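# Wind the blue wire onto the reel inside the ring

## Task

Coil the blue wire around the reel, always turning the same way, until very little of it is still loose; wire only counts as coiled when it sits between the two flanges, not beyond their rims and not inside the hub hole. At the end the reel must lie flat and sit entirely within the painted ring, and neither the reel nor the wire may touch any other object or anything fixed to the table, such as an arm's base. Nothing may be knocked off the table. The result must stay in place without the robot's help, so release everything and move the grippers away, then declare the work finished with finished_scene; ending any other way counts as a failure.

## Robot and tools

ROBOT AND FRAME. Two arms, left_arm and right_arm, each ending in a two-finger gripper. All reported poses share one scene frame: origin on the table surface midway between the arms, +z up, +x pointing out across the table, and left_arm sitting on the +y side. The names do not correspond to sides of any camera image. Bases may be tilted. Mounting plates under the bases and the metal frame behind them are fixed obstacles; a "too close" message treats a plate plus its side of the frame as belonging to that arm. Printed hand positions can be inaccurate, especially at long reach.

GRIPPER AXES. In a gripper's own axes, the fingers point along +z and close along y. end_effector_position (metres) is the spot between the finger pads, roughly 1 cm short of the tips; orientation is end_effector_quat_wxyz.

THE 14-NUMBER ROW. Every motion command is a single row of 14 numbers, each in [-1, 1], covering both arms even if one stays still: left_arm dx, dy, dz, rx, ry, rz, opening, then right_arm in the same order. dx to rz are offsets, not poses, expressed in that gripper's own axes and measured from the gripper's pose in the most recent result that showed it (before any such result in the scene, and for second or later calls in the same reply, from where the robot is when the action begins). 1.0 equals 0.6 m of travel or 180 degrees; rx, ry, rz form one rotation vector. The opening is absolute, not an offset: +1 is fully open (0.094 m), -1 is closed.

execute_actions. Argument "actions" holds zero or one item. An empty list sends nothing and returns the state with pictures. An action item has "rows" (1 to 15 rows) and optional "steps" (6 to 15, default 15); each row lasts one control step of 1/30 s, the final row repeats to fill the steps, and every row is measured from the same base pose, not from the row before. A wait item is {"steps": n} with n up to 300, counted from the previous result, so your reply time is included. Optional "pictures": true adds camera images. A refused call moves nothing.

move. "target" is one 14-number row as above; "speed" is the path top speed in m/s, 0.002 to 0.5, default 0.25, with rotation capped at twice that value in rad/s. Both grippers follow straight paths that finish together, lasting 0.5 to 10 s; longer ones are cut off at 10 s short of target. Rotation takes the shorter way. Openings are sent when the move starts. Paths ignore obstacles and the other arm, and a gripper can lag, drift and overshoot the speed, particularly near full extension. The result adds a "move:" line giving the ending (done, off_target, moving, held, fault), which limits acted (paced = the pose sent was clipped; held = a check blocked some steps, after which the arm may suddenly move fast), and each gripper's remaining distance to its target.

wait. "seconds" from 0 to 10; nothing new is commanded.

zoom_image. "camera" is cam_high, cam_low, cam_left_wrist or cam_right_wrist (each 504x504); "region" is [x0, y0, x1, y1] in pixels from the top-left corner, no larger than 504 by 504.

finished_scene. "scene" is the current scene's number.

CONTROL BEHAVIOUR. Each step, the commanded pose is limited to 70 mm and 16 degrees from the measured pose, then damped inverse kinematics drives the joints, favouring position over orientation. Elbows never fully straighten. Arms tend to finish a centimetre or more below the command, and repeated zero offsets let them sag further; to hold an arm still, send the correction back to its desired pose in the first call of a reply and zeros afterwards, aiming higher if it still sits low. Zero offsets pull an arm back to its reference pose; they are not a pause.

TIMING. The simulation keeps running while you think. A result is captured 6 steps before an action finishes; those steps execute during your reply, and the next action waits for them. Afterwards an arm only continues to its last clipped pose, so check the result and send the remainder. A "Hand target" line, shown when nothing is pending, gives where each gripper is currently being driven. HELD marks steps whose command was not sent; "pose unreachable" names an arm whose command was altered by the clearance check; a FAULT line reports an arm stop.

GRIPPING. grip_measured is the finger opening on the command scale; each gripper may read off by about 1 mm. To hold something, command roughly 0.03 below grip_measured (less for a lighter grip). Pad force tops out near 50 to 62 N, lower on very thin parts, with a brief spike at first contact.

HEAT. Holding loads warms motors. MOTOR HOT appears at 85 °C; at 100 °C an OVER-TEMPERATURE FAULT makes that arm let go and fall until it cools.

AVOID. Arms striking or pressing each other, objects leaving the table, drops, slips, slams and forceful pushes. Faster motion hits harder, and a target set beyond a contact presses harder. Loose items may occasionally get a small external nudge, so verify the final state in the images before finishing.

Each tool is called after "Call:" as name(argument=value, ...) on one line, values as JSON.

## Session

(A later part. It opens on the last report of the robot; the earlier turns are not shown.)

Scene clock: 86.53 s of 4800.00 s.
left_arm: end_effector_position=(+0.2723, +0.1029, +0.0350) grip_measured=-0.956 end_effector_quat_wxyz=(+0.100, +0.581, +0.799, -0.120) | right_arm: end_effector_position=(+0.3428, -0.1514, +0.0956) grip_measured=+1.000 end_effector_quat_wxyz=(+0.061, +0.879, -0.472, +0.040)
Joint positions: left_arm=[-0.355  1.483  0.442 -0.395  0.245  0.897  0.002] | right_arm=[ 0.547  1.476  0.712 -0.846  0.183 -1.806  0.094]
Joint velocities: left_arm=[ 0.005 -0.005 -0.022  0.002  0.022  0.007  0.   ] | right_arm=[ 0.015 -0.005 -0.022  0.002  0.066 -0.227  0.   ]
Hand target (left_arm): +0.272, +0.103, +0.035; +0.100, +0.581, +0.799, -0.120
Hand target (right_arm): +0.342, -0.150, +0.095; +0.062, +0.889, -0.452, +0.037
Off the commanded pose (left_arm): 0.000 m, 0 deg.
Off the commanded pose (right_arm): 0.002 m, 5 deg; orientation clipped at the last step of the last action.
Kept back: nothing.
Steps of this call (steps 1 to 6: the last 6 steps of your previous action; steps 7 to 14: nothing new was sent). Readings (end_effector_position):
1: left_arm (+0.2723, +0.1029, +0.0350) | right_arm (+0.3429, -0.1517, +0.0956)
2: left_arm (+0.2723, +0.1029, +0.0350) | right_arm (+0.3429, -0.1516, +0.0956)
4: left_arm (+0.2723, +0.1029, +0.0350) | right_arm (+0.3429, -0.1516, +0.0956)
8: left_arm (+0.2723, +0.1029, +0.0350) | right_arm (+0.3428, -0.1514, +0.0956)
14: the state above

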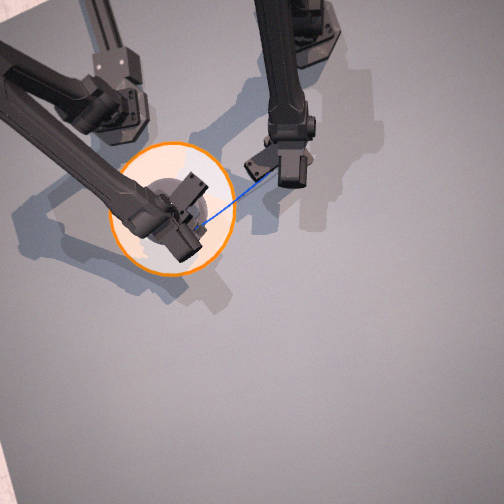

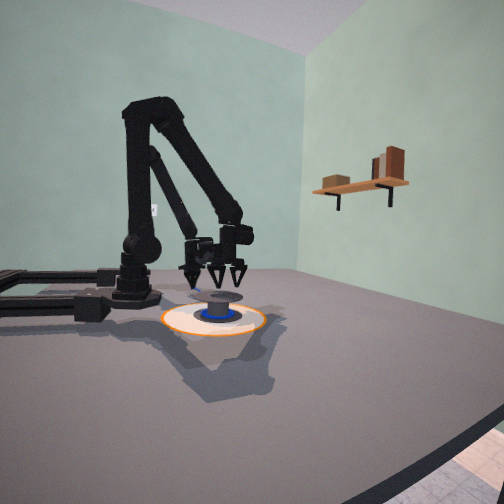

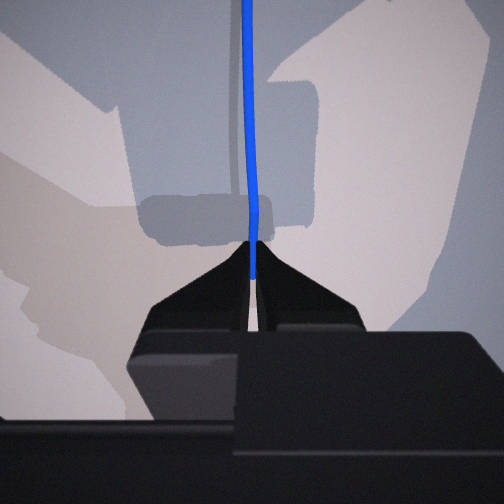

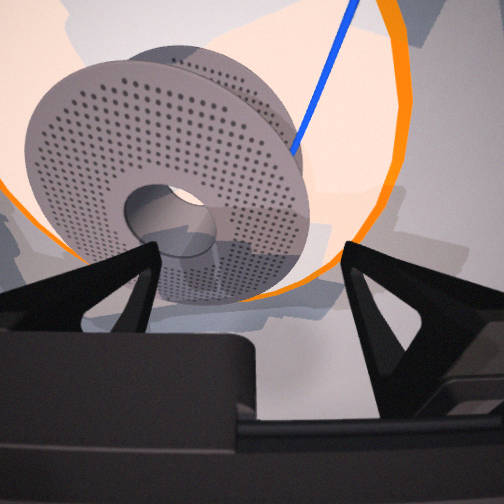

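Call:
move(target=[0, 0, 0, 0, 0, 0, -0.97, -0.019, -0.0047, 0.076, 0.0255, -0.0389, -0.0526, 1], speed=0.15)

Call:
move(target=[-0.176, 0.002, 0.0635, -0.0222, -0.1531, 0.0102, -0.97, 0.0791, 0.1278, 0, 0, 0, 0.6472, 0.11], speed=0.5)

Call:
zoom_image(camera="cam_high", region=[110, 120, 310, 290])

Scene clock: 90.40 s of 4800.00 s.
left_arm: end_effector_position=(+0.2723, +0.1029, +0.0350) grip_measured=-0.956 end_effector_quat_wxyz=(+0.100, +0.581, +0.799, -0.120) | right_arm: end_effector_position=(+0.3426, -0.1458, +0.0543) grip_measured=+1.000 end_effector_quat_wxyz=(-0.003, +0.917, -0.400, +0.007)
Joint positions: left_arm=[-0.355  1.483  0.442 -0.395  0.245  0.897  0.002] | right_arm=[ 0.486  1.55   0.649 -0.655  0.046 -2.035  0.094]
Joint velocities: left_arm=[-0.015 -0.015  0.007 -0.012 -0.066  0.051 -0.   ] | right_arm=[ 0.005 -0.024  0.007 -0.007  0.022 -0.066  0.   ]
Hand target (left_arm): +0.272, +0.103, +0.035; +0.100, +0.581, +0.799, -0.120
Hand target (right_arm): +0.339, -0.148, +0.049; -0.000, +0.917, -0.398, +0.002
Off the commanded pose (left_arm): 0.000 m, 0 deg.
Off the commanded pose (right_arm): 0.006 m, 1 deg.
Kept back: nothing.
move: done

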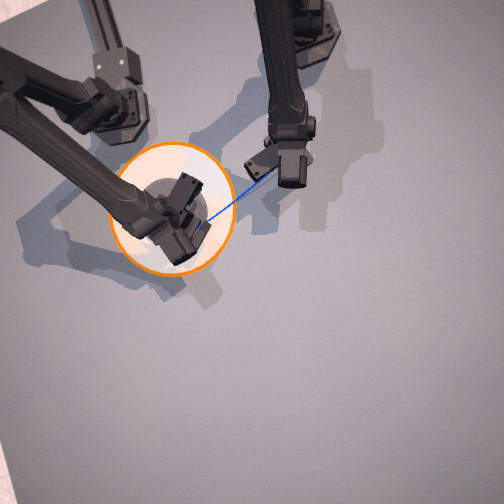

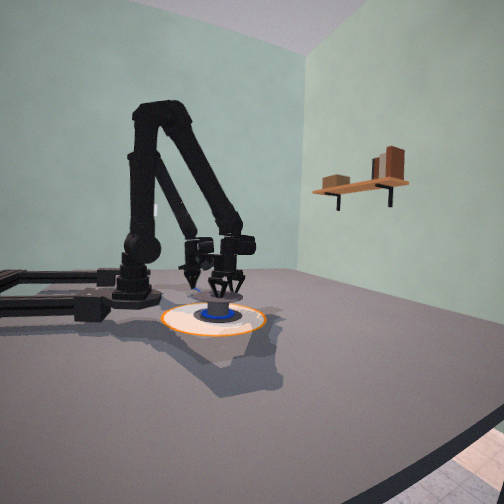

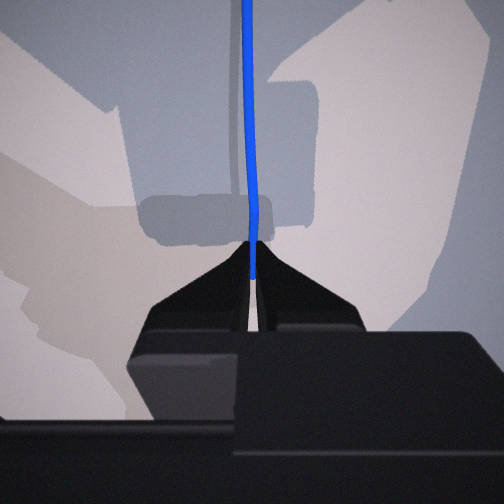

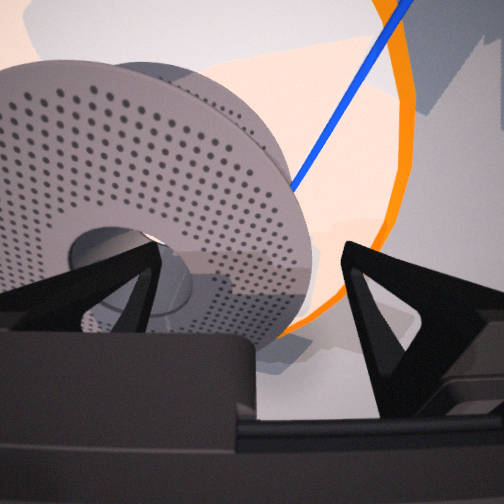

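Scene clock: 93.13 s of 4800.00 s.
left_arm: end_effector_position=(+0.3120, -0.0021, +0.0335) grip_measured=-0.956 end_effector_quat_wxyz=(+0.312, +0.544, +0.747, -0.222) | right_arm: end_effector_position=(+0.3171, -0.2302, +0.0555) grip_measured=+0.146 end_effector_quat_wxyz=(+0.003, -0.160, +0.987, +0.005)
Joint positions: left_arm=[-0.486  1.71   0.396  0.354  0.482  0.64   0.002] | right_arm=[ 0.215  1.454  0.554 -0.655  0.03  -0.308  0.054]
Joint velocities: left_arm=[ 0.005  0.005  0.002 -0.002 -0.051 -0.007 -0.   ] | right_arm=[-0.005 -0.015  0.002  0.002 -0.037 -0.007  0.   ]
Hand target (left_arm): +0.306, -0.004, +0.030; +0.309, +0.545, +0.746, -0.227
Hand target (right_arm): +0.318, -0.235, +0.056; +0.009, -0.142, +0.990, -0.003
Off the commanded pose (left_arm): 0.007 m, 0 deg.
Off the commanded pose (right_arm): 0.003 m, 2 deg.
Kept back: nothing.
move: done

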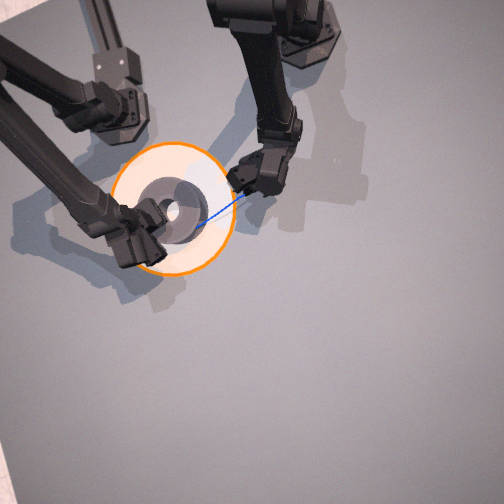

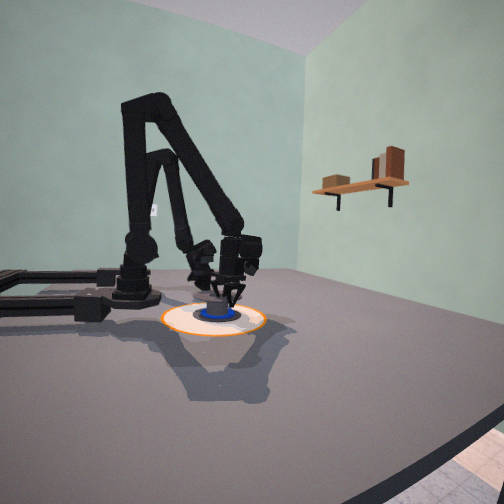

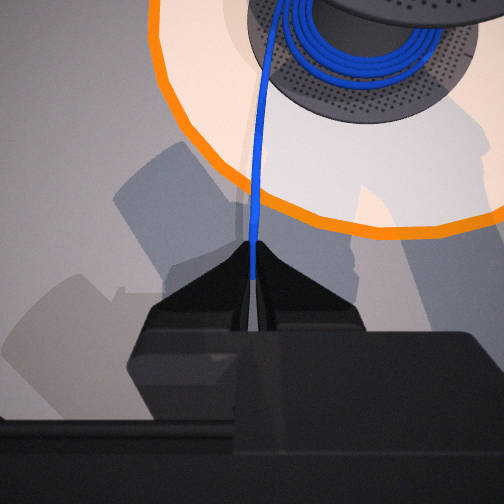

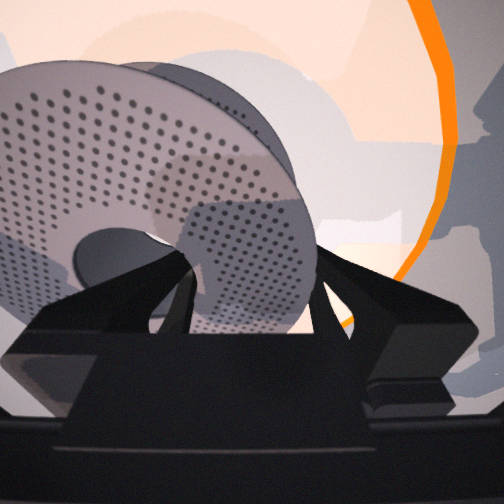

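Region (110, 120, 310, 290) of cam_high's 504x504 image, scaled by 2.520, with more detail than that image has; it fills the top 428 rows of this view, and the rest is white.

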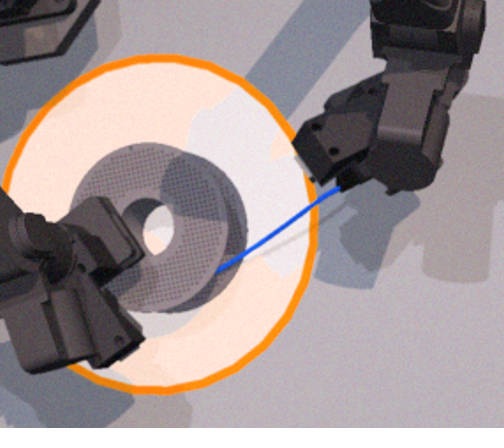

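Call:
execute_actions(actions=[])

Scene clock: 94.23 s of 4800.00 s.
left_arm: end_effector_position=(+0.3120, -0.0021, +0.0335) grip_measured=-0.956 end_effector_quat_wxyz=(+0.312, +0.544, +0.747, -0.222) | right_arm: end_effector_position=(+0.3171, -0.2302, +0.0555) grip_measured=+0.146 end_effector_quat_wxyz=(+0.003, -0.158, +0.987, +0.005)
Joint positions: left_arm=[-0.486  1.71   0.396  0.354  0.482  0.639  0.002] | right_arm=[ 0.215  1.454  0.554 -0.655  0.03  -0.305  0.054]
Joint velocities: left_arm=[-0.015  0.005  0.012 -0.012 -0.007 -0.037 -0.   ] | right_arm=[ 0.005 -0.005 -0.012 -0.022  0.007  0.11  -0.   ]
Hand target (left_arm): +0.306, -0.004, +0.030; +0.309, +0.545, +0.746, -0.227
Hand target (right_arm): +0.318, -0.235, +0.056; +0.009, -0.142, +0.990, -0.003
Off the commanded pose (left_arm): 0.007 m, 0 deg.
Off the commanded pose (right_arm): 0.003 m, 2 deg.
Kept back: nothing.
Steps of this call (steps 1 to 33: nothing new was sent). Readings (end_effector_position):
1: left_arm (+0.3120, -0.0021, +0.0335) | right_arm (+0.3171, -0.2302, +0.0555)
2: left_arm (+0.3120, -0.0021, +0.0335) | right_arm (+0.3171, -0.2302, +0.0555)
4: left_arm (+0.3120, -0.0021, +0.0335) | right_arm (+0.3171, -0.2302, +0.0555)
8: left_arm (+0.3120, -0.0021, +0.0335) | right_arm (+0.3171, -0.2302, +0.0555)
33: the state above

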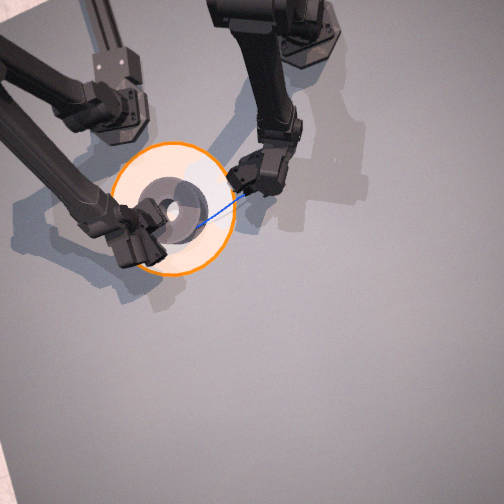

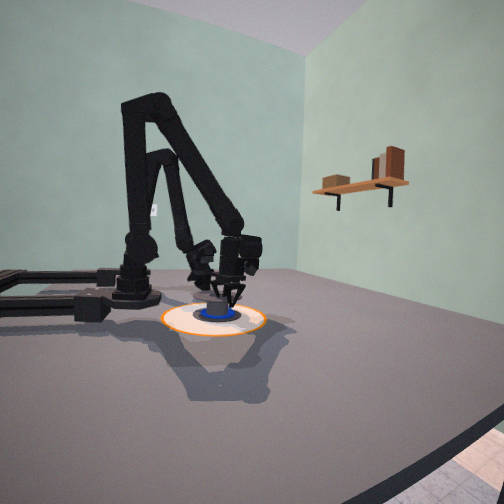

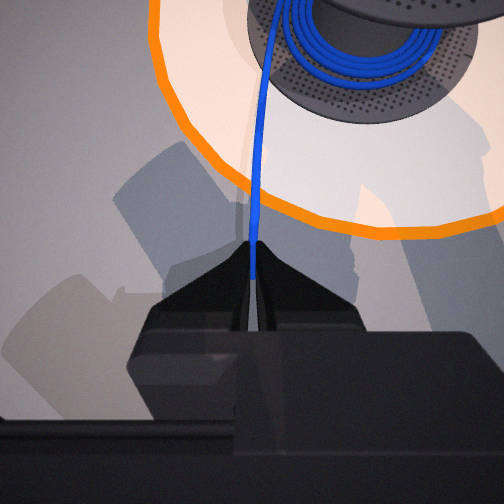

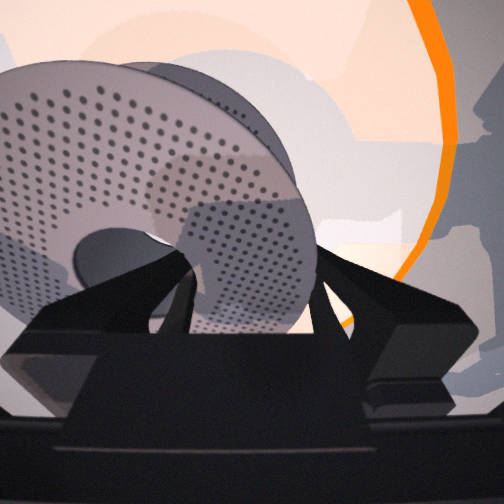

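Call:
move(target=[-0.1405, -0.0065, 0.1393, 0, 0, 0, -0.97, 0.090, 0.122, 0.004, 0, 0, 0.6472, 0.11], speed=0.5)

Scene clock: 99.10 s of 4800.00 s.
left_arm: end_effector_position=(+0.3397, -0.1062, +0.0346) grip_measured=-0.956 end_effector_quat_wxyz=(+0.313, +0.543, +0.747, -0.221) | right_arm: end_effector_position=(+0.2502, -0.1725, +0.0570) grip_measured=+0.146 end_effector_quat_wxyz=(-0.005, +0.751, +0.661, +0.012)
Joint positions: left_arm=[-0.709  1.827  0.607  0.34   0.342  0.444  0.002] | right_arm=[ 0.471  1.298  0.396 -0.65   0.022  1.967  0.054]
Joint velocities: left_arm=[-0.015 -0.005  0.002 -0.002 -0.022 -0.007  0.   ] | right_arm=[-0.005 -0.015  0.002 -0.022 -0.022  0.007  0.   ]
Hand target (left_arm): +0.344, -0.116, +0.034; +0.312, +0.543, +0.747, -0.223
Hand target (right_arm): +0.243, -0.174, +0.054; -0.005, +0.756, +0.654, +0.005
Off the commanded pose (left_arm): 0.011 m, 0 deg.
Off the commanded pose (right_arm): 0.010 m, 1 deg.
Kept back: nothing.
move: off_target (left_arm)

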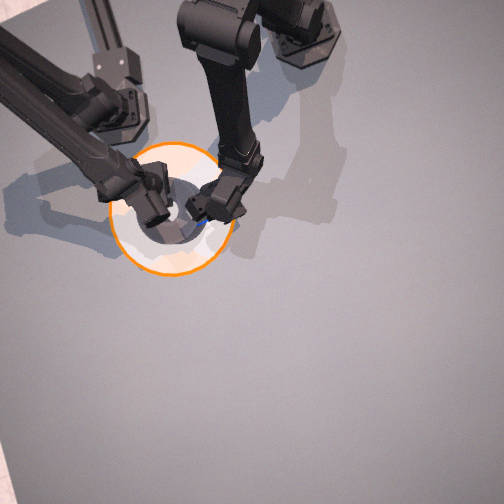

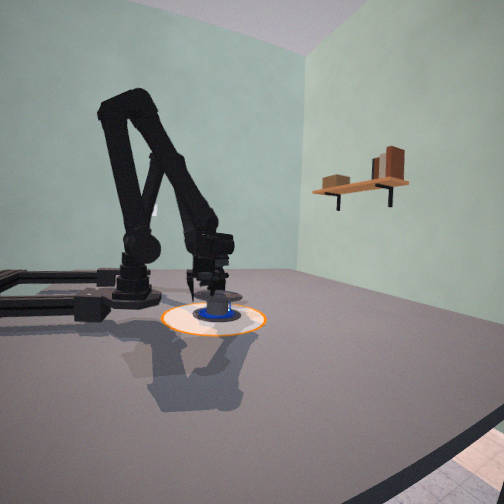

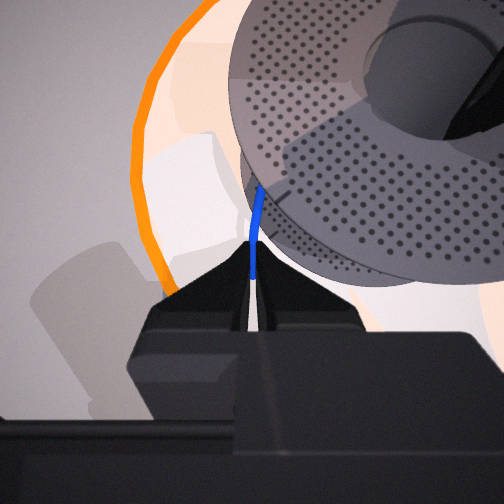

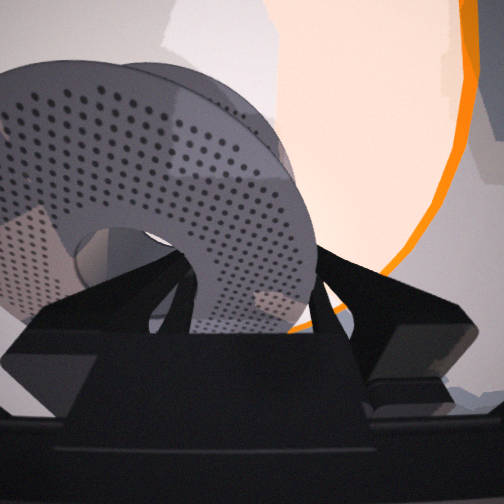

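Call:
move(target=[0.007, -0.0633, 0.0165, 0, -0.055, 0, -0.97, 0.0055, 0.0002, 0, 0, 0, 0.02, 0.11], speed=0.08)

Scene clock: 102.17 s of 4800.00 s.
left_arm: end_effector_position=(+0.3118, -0.1201, +0.0275) grip_measured=-0.956 end_effector_quat_wxyz=(+0.378, +0.522, +0.718, -0.261) | right_arm: end_effector_position=(+0.2498, -0.1706, +0.0571) grip_measured=+0.146 end_effector_quat_wxyz=(-0.005, +0.766, +0.642, +0.012)
Joint positions: left_arm=[-0.766  1.939  0.512  0.733  0.358  0.346  0.002] | right_arm=[ 0.479  1.298  0.396 -0.65   0.022  2.024  0.054]
Joint velocities: left_arm=[ 0.005  0.005  0.017  0.012 -0.051 -0.11  -0.   ] | right_arm=[-0.005 -0.005 -0.002 -0.002 -0.022 -0.081  0.   ]
Hand target (left_arm): +0.305, -0.122, +0.024; +0.375, +0.522, +0.718, -0.267
Hand target (right_arm): +0.251, -0.169, +0.057; -0.005, +0.771, +0.637, +0.012
Off the commanded pose (left_arm): 0.008 m, 1 deg.
Off the commanded pose (right_arm): 0.002 m, 1 deg.
Kept back: nothing.
move: done

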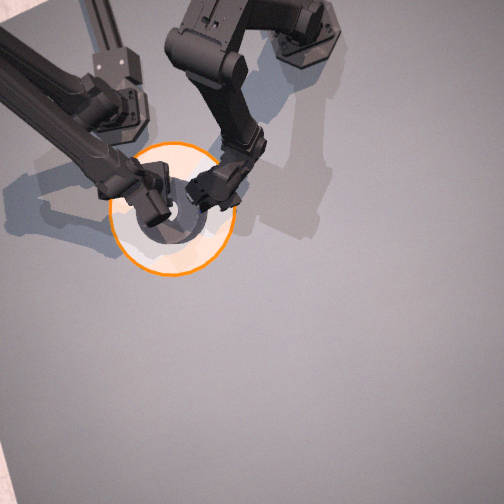

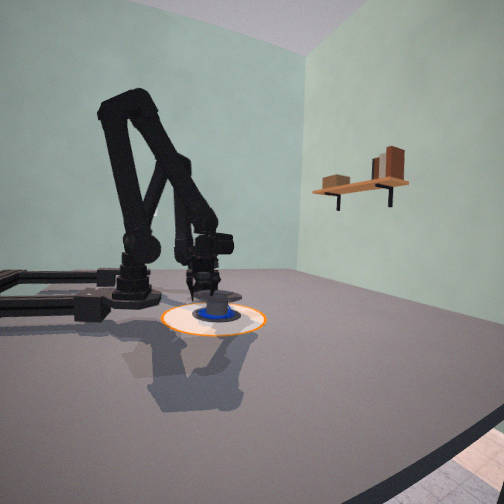

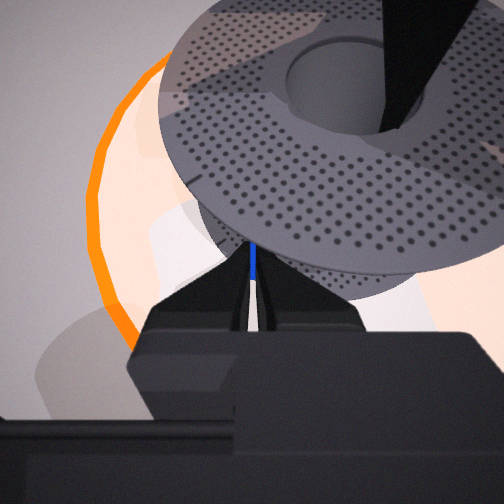

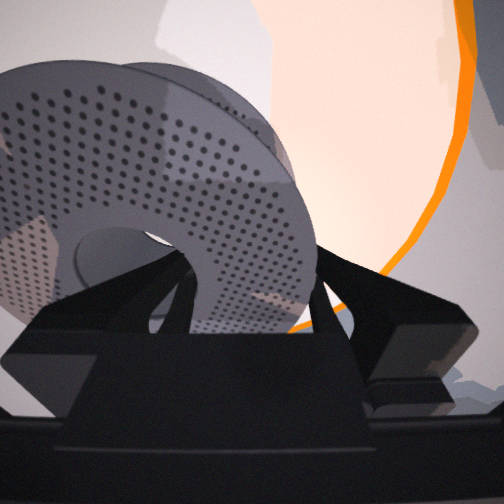

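Call:
execute_actions(actions=[{"rows": [[0,0,0,0,0,0,-0.72, 0,0,0,0,0,0,0.11]], "steps": 9}])

Call:
move(target=[0.03, 0, -0.15, 0, 0, 0, -0.72, 0, 0, 0, 0, 0, 0, 0.11], speed=0.2)

Scene clock: 102.57 s of 4800.00 s.
left_arm: end_effector_position=(+0.3119, -0.1201, +0.0276) grip_measured=-0.728 end_effector_quat_wxyz=(+0.378, +0.521, +0.719, -0.262) | right_arm: end_effector_position=(+0.2498, -0.1706, +0.0571) grip_measured=+0.146 end_effector_quat_wxyz=(-0.005, +0.767, +0.642, +0.012)
Joint positions: left_arm=[-0.766  1.939  0.512  0.734  0.358  0.343  0.013] | right_arm=[ 0.479  1.298  0.396 -0.65   0.022  2.025  0.054]
Joint velocities: left_arm=[-0.005 -0.005 -0.022 -0.007  0.037  0.037  0.012] | right_arm=[-0.005 -0.005  0.007 -0.012  0.022  0.081 -0.001]
Steps of this call (steps 1 to 9: nothing new was sent; steps 10 to 12: the first 3 steps of this action). Readings (end_effector_position):
10: left_arm (+0.3119, -0.1201, +0.0276) | right_arm (+0.2498, -0.1706, +0.0571)
11: left_arm (+0.3119, -0.1201, +0.0276) | right_arm (+0.2498, -0.1706, +0.0571)
12: the state above

Scene clock: 103.73 s of 4800.00 s.
left_arm: end_effector_position=(+0.2842, -0.0437, +0.0647) grip_measured=-0.722 end_effector_quat_wxyz=(+0.379, +0.519, +0.719, -0.264) | right_arm: end_effector_position=(+0.2498, -0.1706, +0.0571) grip_measured=+0.146 end_effector_quat_wxyz=(-0.005, +0.767, +0.642, +0.012)
Joint positions: left_arm=[-0.631  1.699  0.313  0.657  0.464  0.434  0.013] | right_arm=[ 0.479  1.298  0.396 -0.65   0.022  2.025  0.054]
Joint velocities: left_arm=[-0.005 -0.005  0.002  0.022  0.037 -0.037 -0.001] | right_arm=[-0.015 -0.005  0.007  0.007 -0.022 -0.066 -0.   ]
Hand target (left_arm): +0.285, -0.041, +0.065; +0.378, +0.521, +0.719, -0.262
Hand target (right_arm): +0.250, -0.171, +0.057; -0.005, +0.767, +0.642, +0.012
Off your previous action's commanded pose (left_arm): 0.000 m, 0 deg at its last step (step 6 of this call).
Off your previous action's commanded pose (right_arm): 0.000 m, 0 deg at its last step (step 6 of this call).
Off the commanded pose (left_arm): 0.003 m, 0 deg.
Off the commanded pose (right_arm): 0.000 m, 0 deg.
Kept back: nothing.
move: done

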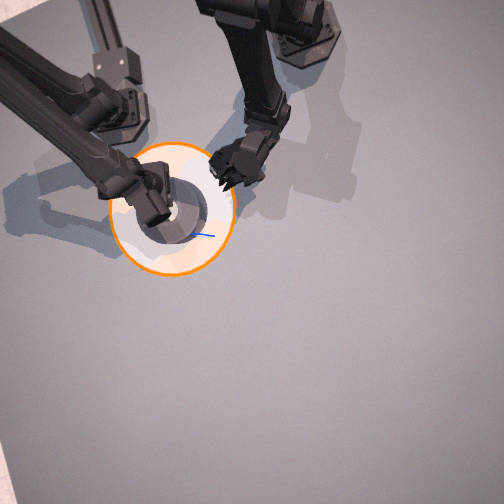

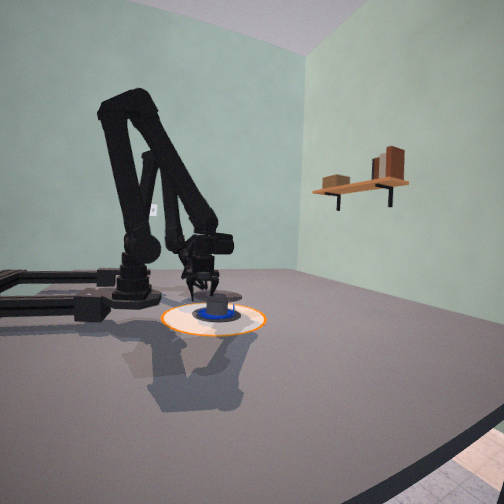

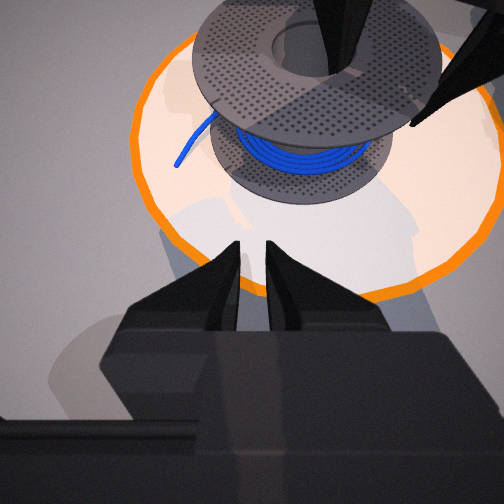

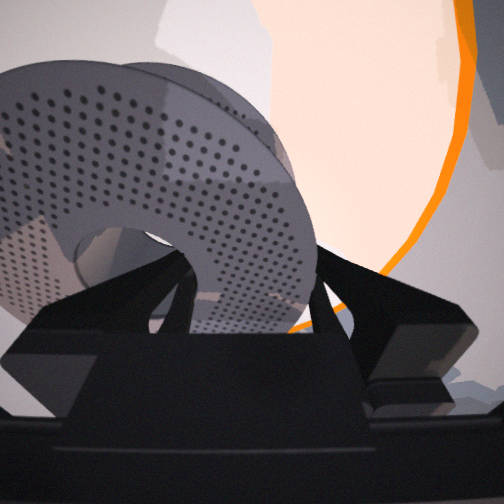

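Call:
zoom_image(camera="cam_high", region=[100, 135, 260, 285])

Call:
zoom_image(camera="cam_low", region=[160, 270, 280, 340])

Call:
zoom_image(camera="cam_left_wrist", region=[130, 0, 460, 240])

Region (100, 135, 260, 285) of cam_high's 504x504 image, scaled by 3.150, with more detail than that image has; it fills the top 472 rows of this view, and the rest is white.

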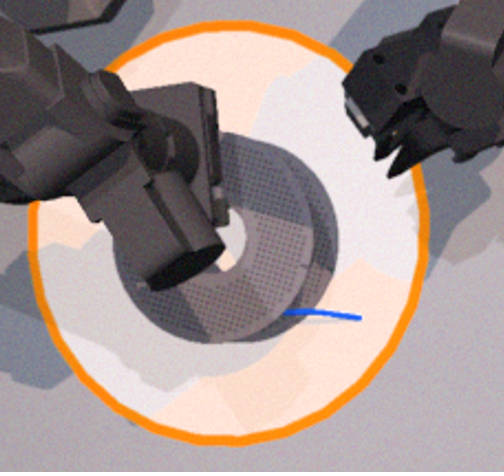

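Region (160, 270, 280, 340) of cam_low's 504x504 image, scaled by 4.200, with more detail than that image has; it fills the top 294 rows of this view, and the rest is white.

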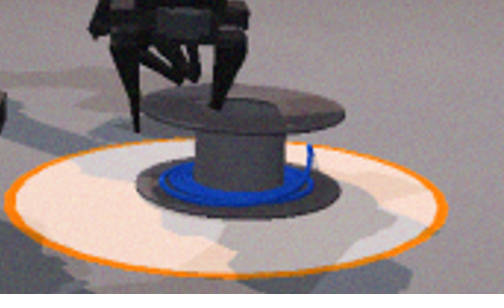

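Region (130, 0, 460, 240) of cam_left_wrist's 504x504 image, scaled by 1.527, with more detail than that image has; it fills the top 367 rows of this view, and the rest is white.

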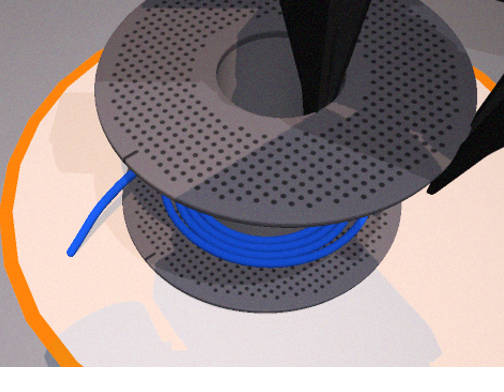

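Call:
execute_actions(actions=[{"rows": [[0,0,0,0,0,0,-0.53, 0,0,0,0,0,0,1]], "steps": 6}])

Call:
move(target=[-0.0545, 0.097, 0.1782, 0, 0, 0, -0.53, -0.0657, 0.0292, 0, 0, 0, -0.2667, 1], speed=0.4)

Scene clock: 110.53 s of 4800.00 s.
left_arm: end_effector_position=(+0.2842, -0.0437, +0.0647) grip_measured=-0.722 end_effector_quat_wxyz=(+0.379, +0.521, +0.718, -0.264) | right_arm: end_effector_position=(+0.2498, -0.1706, +0.0571) grip_measured=+0.146 end_effector_quat_wxyz=(-0.005, +0.767, +0.642, +0.012)
Joint positions: left_arm=[-0.631  1.699  0.313  0.657  0.464  0.437  0.013] | right_arm=[ 0.479  1.298  0.396 -0.65   0.022  2.025  0.054]
Joint velocities: left_arm=[-0.005 -0.005  0.017 -0.017  0.037  0.007  0.   ] | right_arm=[-0.024 -0.005  0.002 -0.012  0.037  0.022  0.001]
Kept back: the last 6 steps of this action.
Steps of this call (steps 1 to 90: nothing new was sent; then 3.80 s passed at rest). Readings (end_effector_position):
1: left_arm (+0.2842, -0.0437, +0.0647) | right_arm (+0.2498, -0.1706, +0.0571)
2: left_arm (+0.2842, -0.0437, +0.0647) | right_arm (+0.2498, -0.1706, +0.0571)
4: left_arm (+0.2842, -0.0437, +0.0647) | right_arm (+0.2498, -0.1706, +0.0571)
8: left_arm (+0.2842, -0.0437, +0.0647) | right_arm (+0.2498, -0.1706, +0.0571)
90: the state above

Scene clock: 112.67 s of 4800.00 s.
left_arm: end_effector_position=(+0.3725, -0.1169, +0.0340) grip_measured=-0.532 end_effector_quat_wxyz=(+0.383, +0.519, +0.718, -0.261) | right_arm: end_effector_position=(+0.2568, -0.2131, +0.0554) grip_measured=+1.000 end_effector_quat_wxyz=(+0.000, +0.440, +0.898, +0.009)
Joint positions: left_arm=[-0.652  1.944  0.63   0.601  0.44   0.42   0.022] | right_arm=[ 0.29   1.298  0.396 -0.65   0.024  1.     0.094]
Joint velocities: left_arm=[-0.015  0.005  0.007 -0.022 -0.007 -0.022 -0.   ] | right_arm=[ 0.005 -0.005 -0.007  0.012 -0.051 -0.037  0.   ]
Hand target (left_arm): +0.373, -0.126, +0.031; +0.379, +0.520, +0.718, -0.264
Hand target (right_arm): +0.260, -0.214, +0.057; +0.002, +0.439, +0.898, +0.012
Off your previous action's commanded pose (left_arm): 0.000 m, 0 deg at its last step (step 6 of this call).
Off your previous action's commanded pose (right_arm): 0.000 m, 0 deg at its last step (step 6 of this call).
Off the commanded pose (left_arm): 0.009 m, 1 deg.
Off the commanded pose (right_arm): 0.003 m, 0 deg.
Kept back: nothing.
move: done

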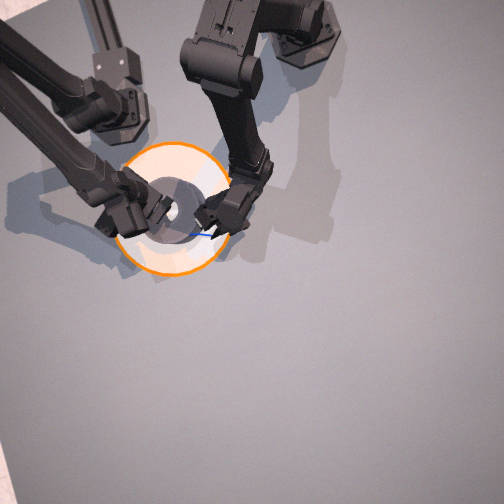

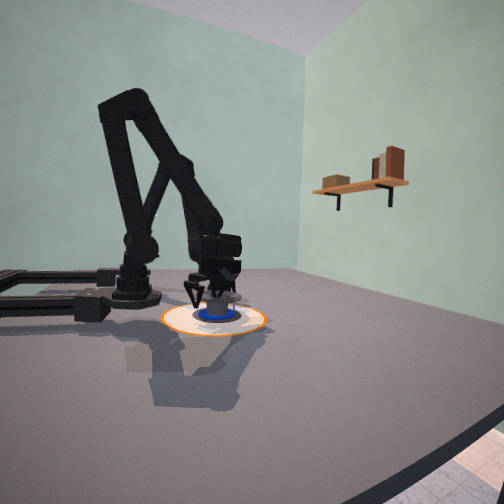

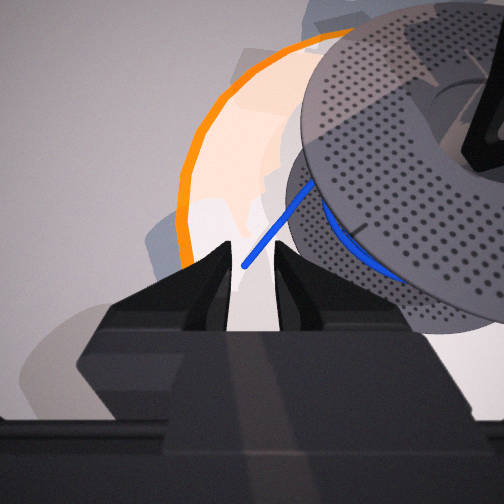

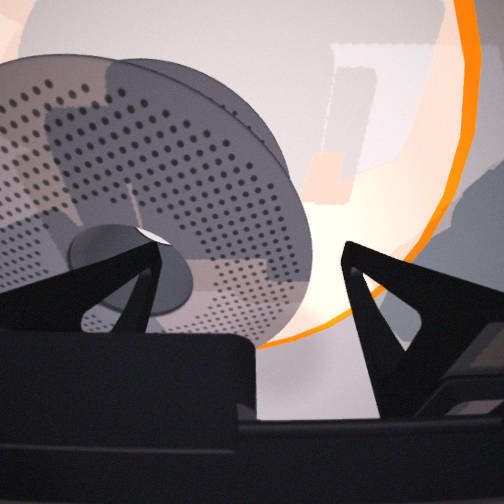

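Call:
move(target=[0.0336, -0.002, 0.0276, 0, 0, 0, -0.53, -0.0802, 0.0518, -0.01, 0, 0, -0.2667, 1], speed=0.45)

Call:
execute_actions(actions=[{"rows": [[0,0,0,0,0,0,-0.975, 0,0,0,0,0,0,0.11]], "steps": 15}], pictures=true)

Scene clock: 116.20 s of 4800.00 s.
left_arm: end_effector_position=(+0.3693, -0.1157, +0.0151) grip_measured=-0.532 end_effector_quat_wxyz=(+0.383, +0.519, +0.718, -0.261) | right_arm: end_effector_position=(+0.2961, -0.2319, +0.0566) grip_measured=+1.000 end_effector_quat_wxyz=(-0.000, +0.038, +0.999, +0.006)
Joint positions: left_arm=[-0.652  2.007  0.63   0.664  0.442  0.42   0.022] | right_arm=[ 0.209  1.401  0.502 -0.66   0.027  0.082  0.094]
Joint velocities: left_arm=[-0.024 -0.005 -0.012  0.007  0.022  0.007  0.   ] | right_arm=[ 0.005 -0.005 -0.007 -0.027 -0.066 -0.022  0.   ]
Hand target (left_arm): +0.372, -0.119, +0.008; +0.383, +0.519, +0.718, -0.261
Hand target (right_arm): +0.311, -0.234, +0.061; +0.005, +0.037, +0.999, +0.008
Off the commanded pose (left_arm): 0.009 m, 0 deg.
Off the commanded pose (right_arm): 0.015 m, 1 deg.
Kept back: nothing.
move: off_target (right_arm)

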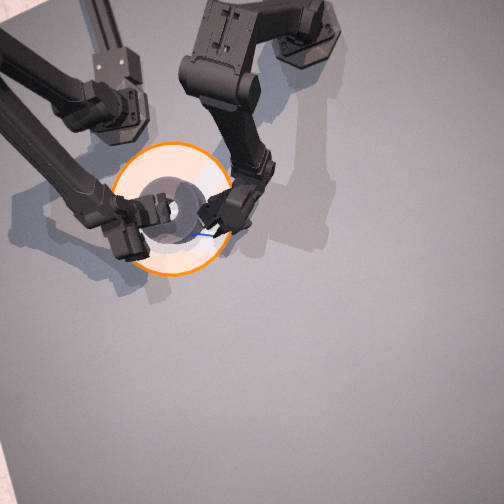

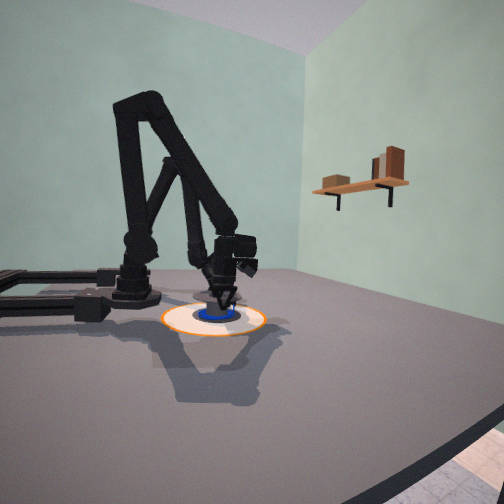

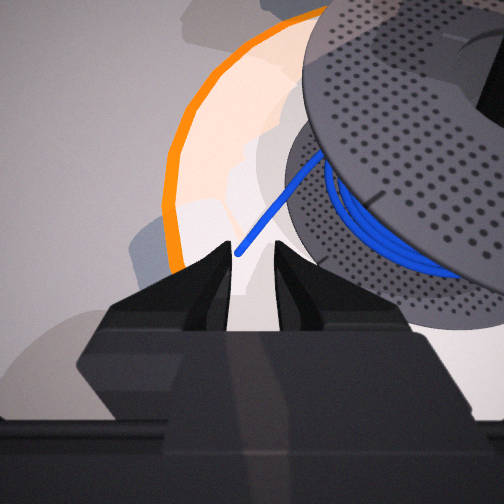

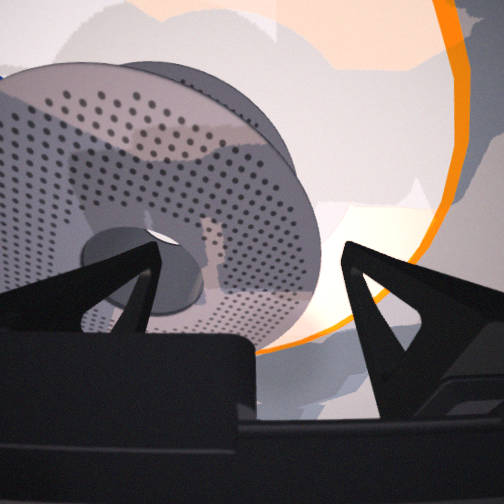

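Scene clock: 116.50 s of 4800.00 s.
left_arm: end_effector_position=(+0.3692, -0.1158, +0.0152) grip_measured=-0.973 end_effector_quat_wxyz=(+0.383, +0.519, +0.718, -0.261) | right_arm: end_effector_position=(+0.2961, -0.2319, +0.0566) grip_measured=+0.142 end_effector_quat_wxyz=(-0.000, +0.038, +0.999, +0.006)
Joint positions: left_arm=[-0.652  2.007  0.63   0.664  0.442  0.42   0.001] | right_arm=[ 0.209  1.401  0.502 -0.66   0.027  0.082  0.054]
Joint velocities: left_arm=[-0.005 -0.005 -0.017  0.002  0.007  0.037 -0.   ] | right_arm=[ 0.024 -0.024  0.002  0.002 -0.051 -0.022 -0.001]
Steps of this call (steps 1 to 9: the first 9 steps of this action). Readings (end_effector_position):
1: left_arm (+0.3692, -0.1158, +0.0152) | right_arm (+0.2961, -0.2319, +0.0566)
2: left_arm (+0.3692, -0.1158, +0.0152) | right_arm (+0.2961, -0.2319, +0.0566)
4: left_arm (+0.3692, -0.1158, +0.0152) | right_arm (+0.2961, -0.2321, +0.0566)
8: left_arm (+0.3692, -0.1158, +0.0152) | right_arm (+0.2961, -0.2319, +0.0566)
9: the state above

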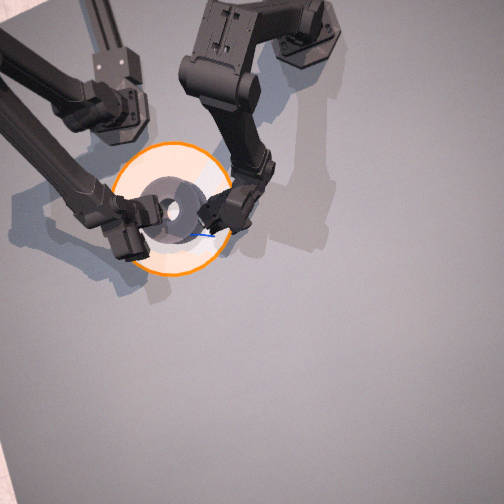

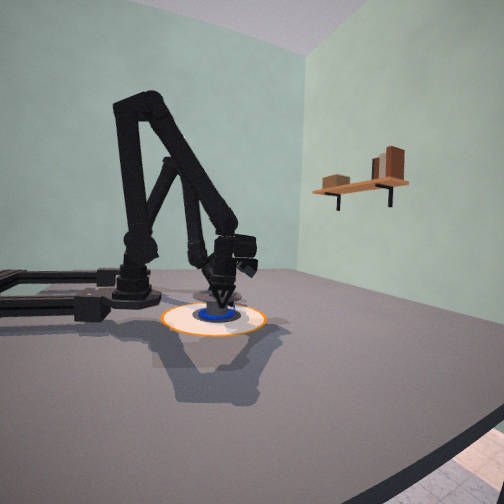

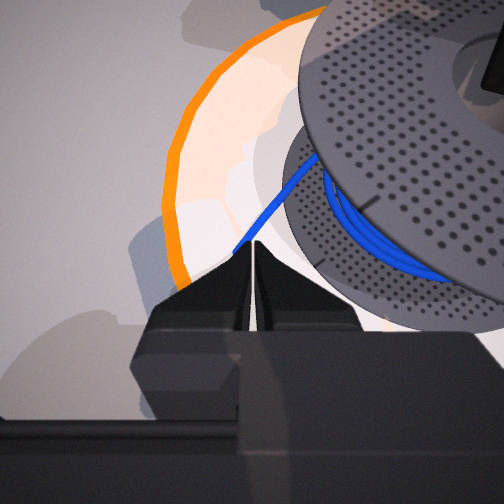

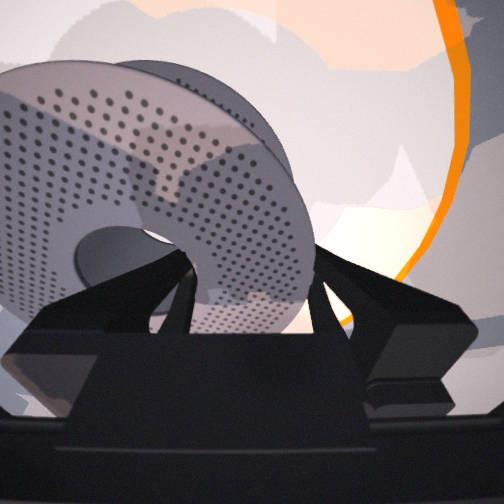

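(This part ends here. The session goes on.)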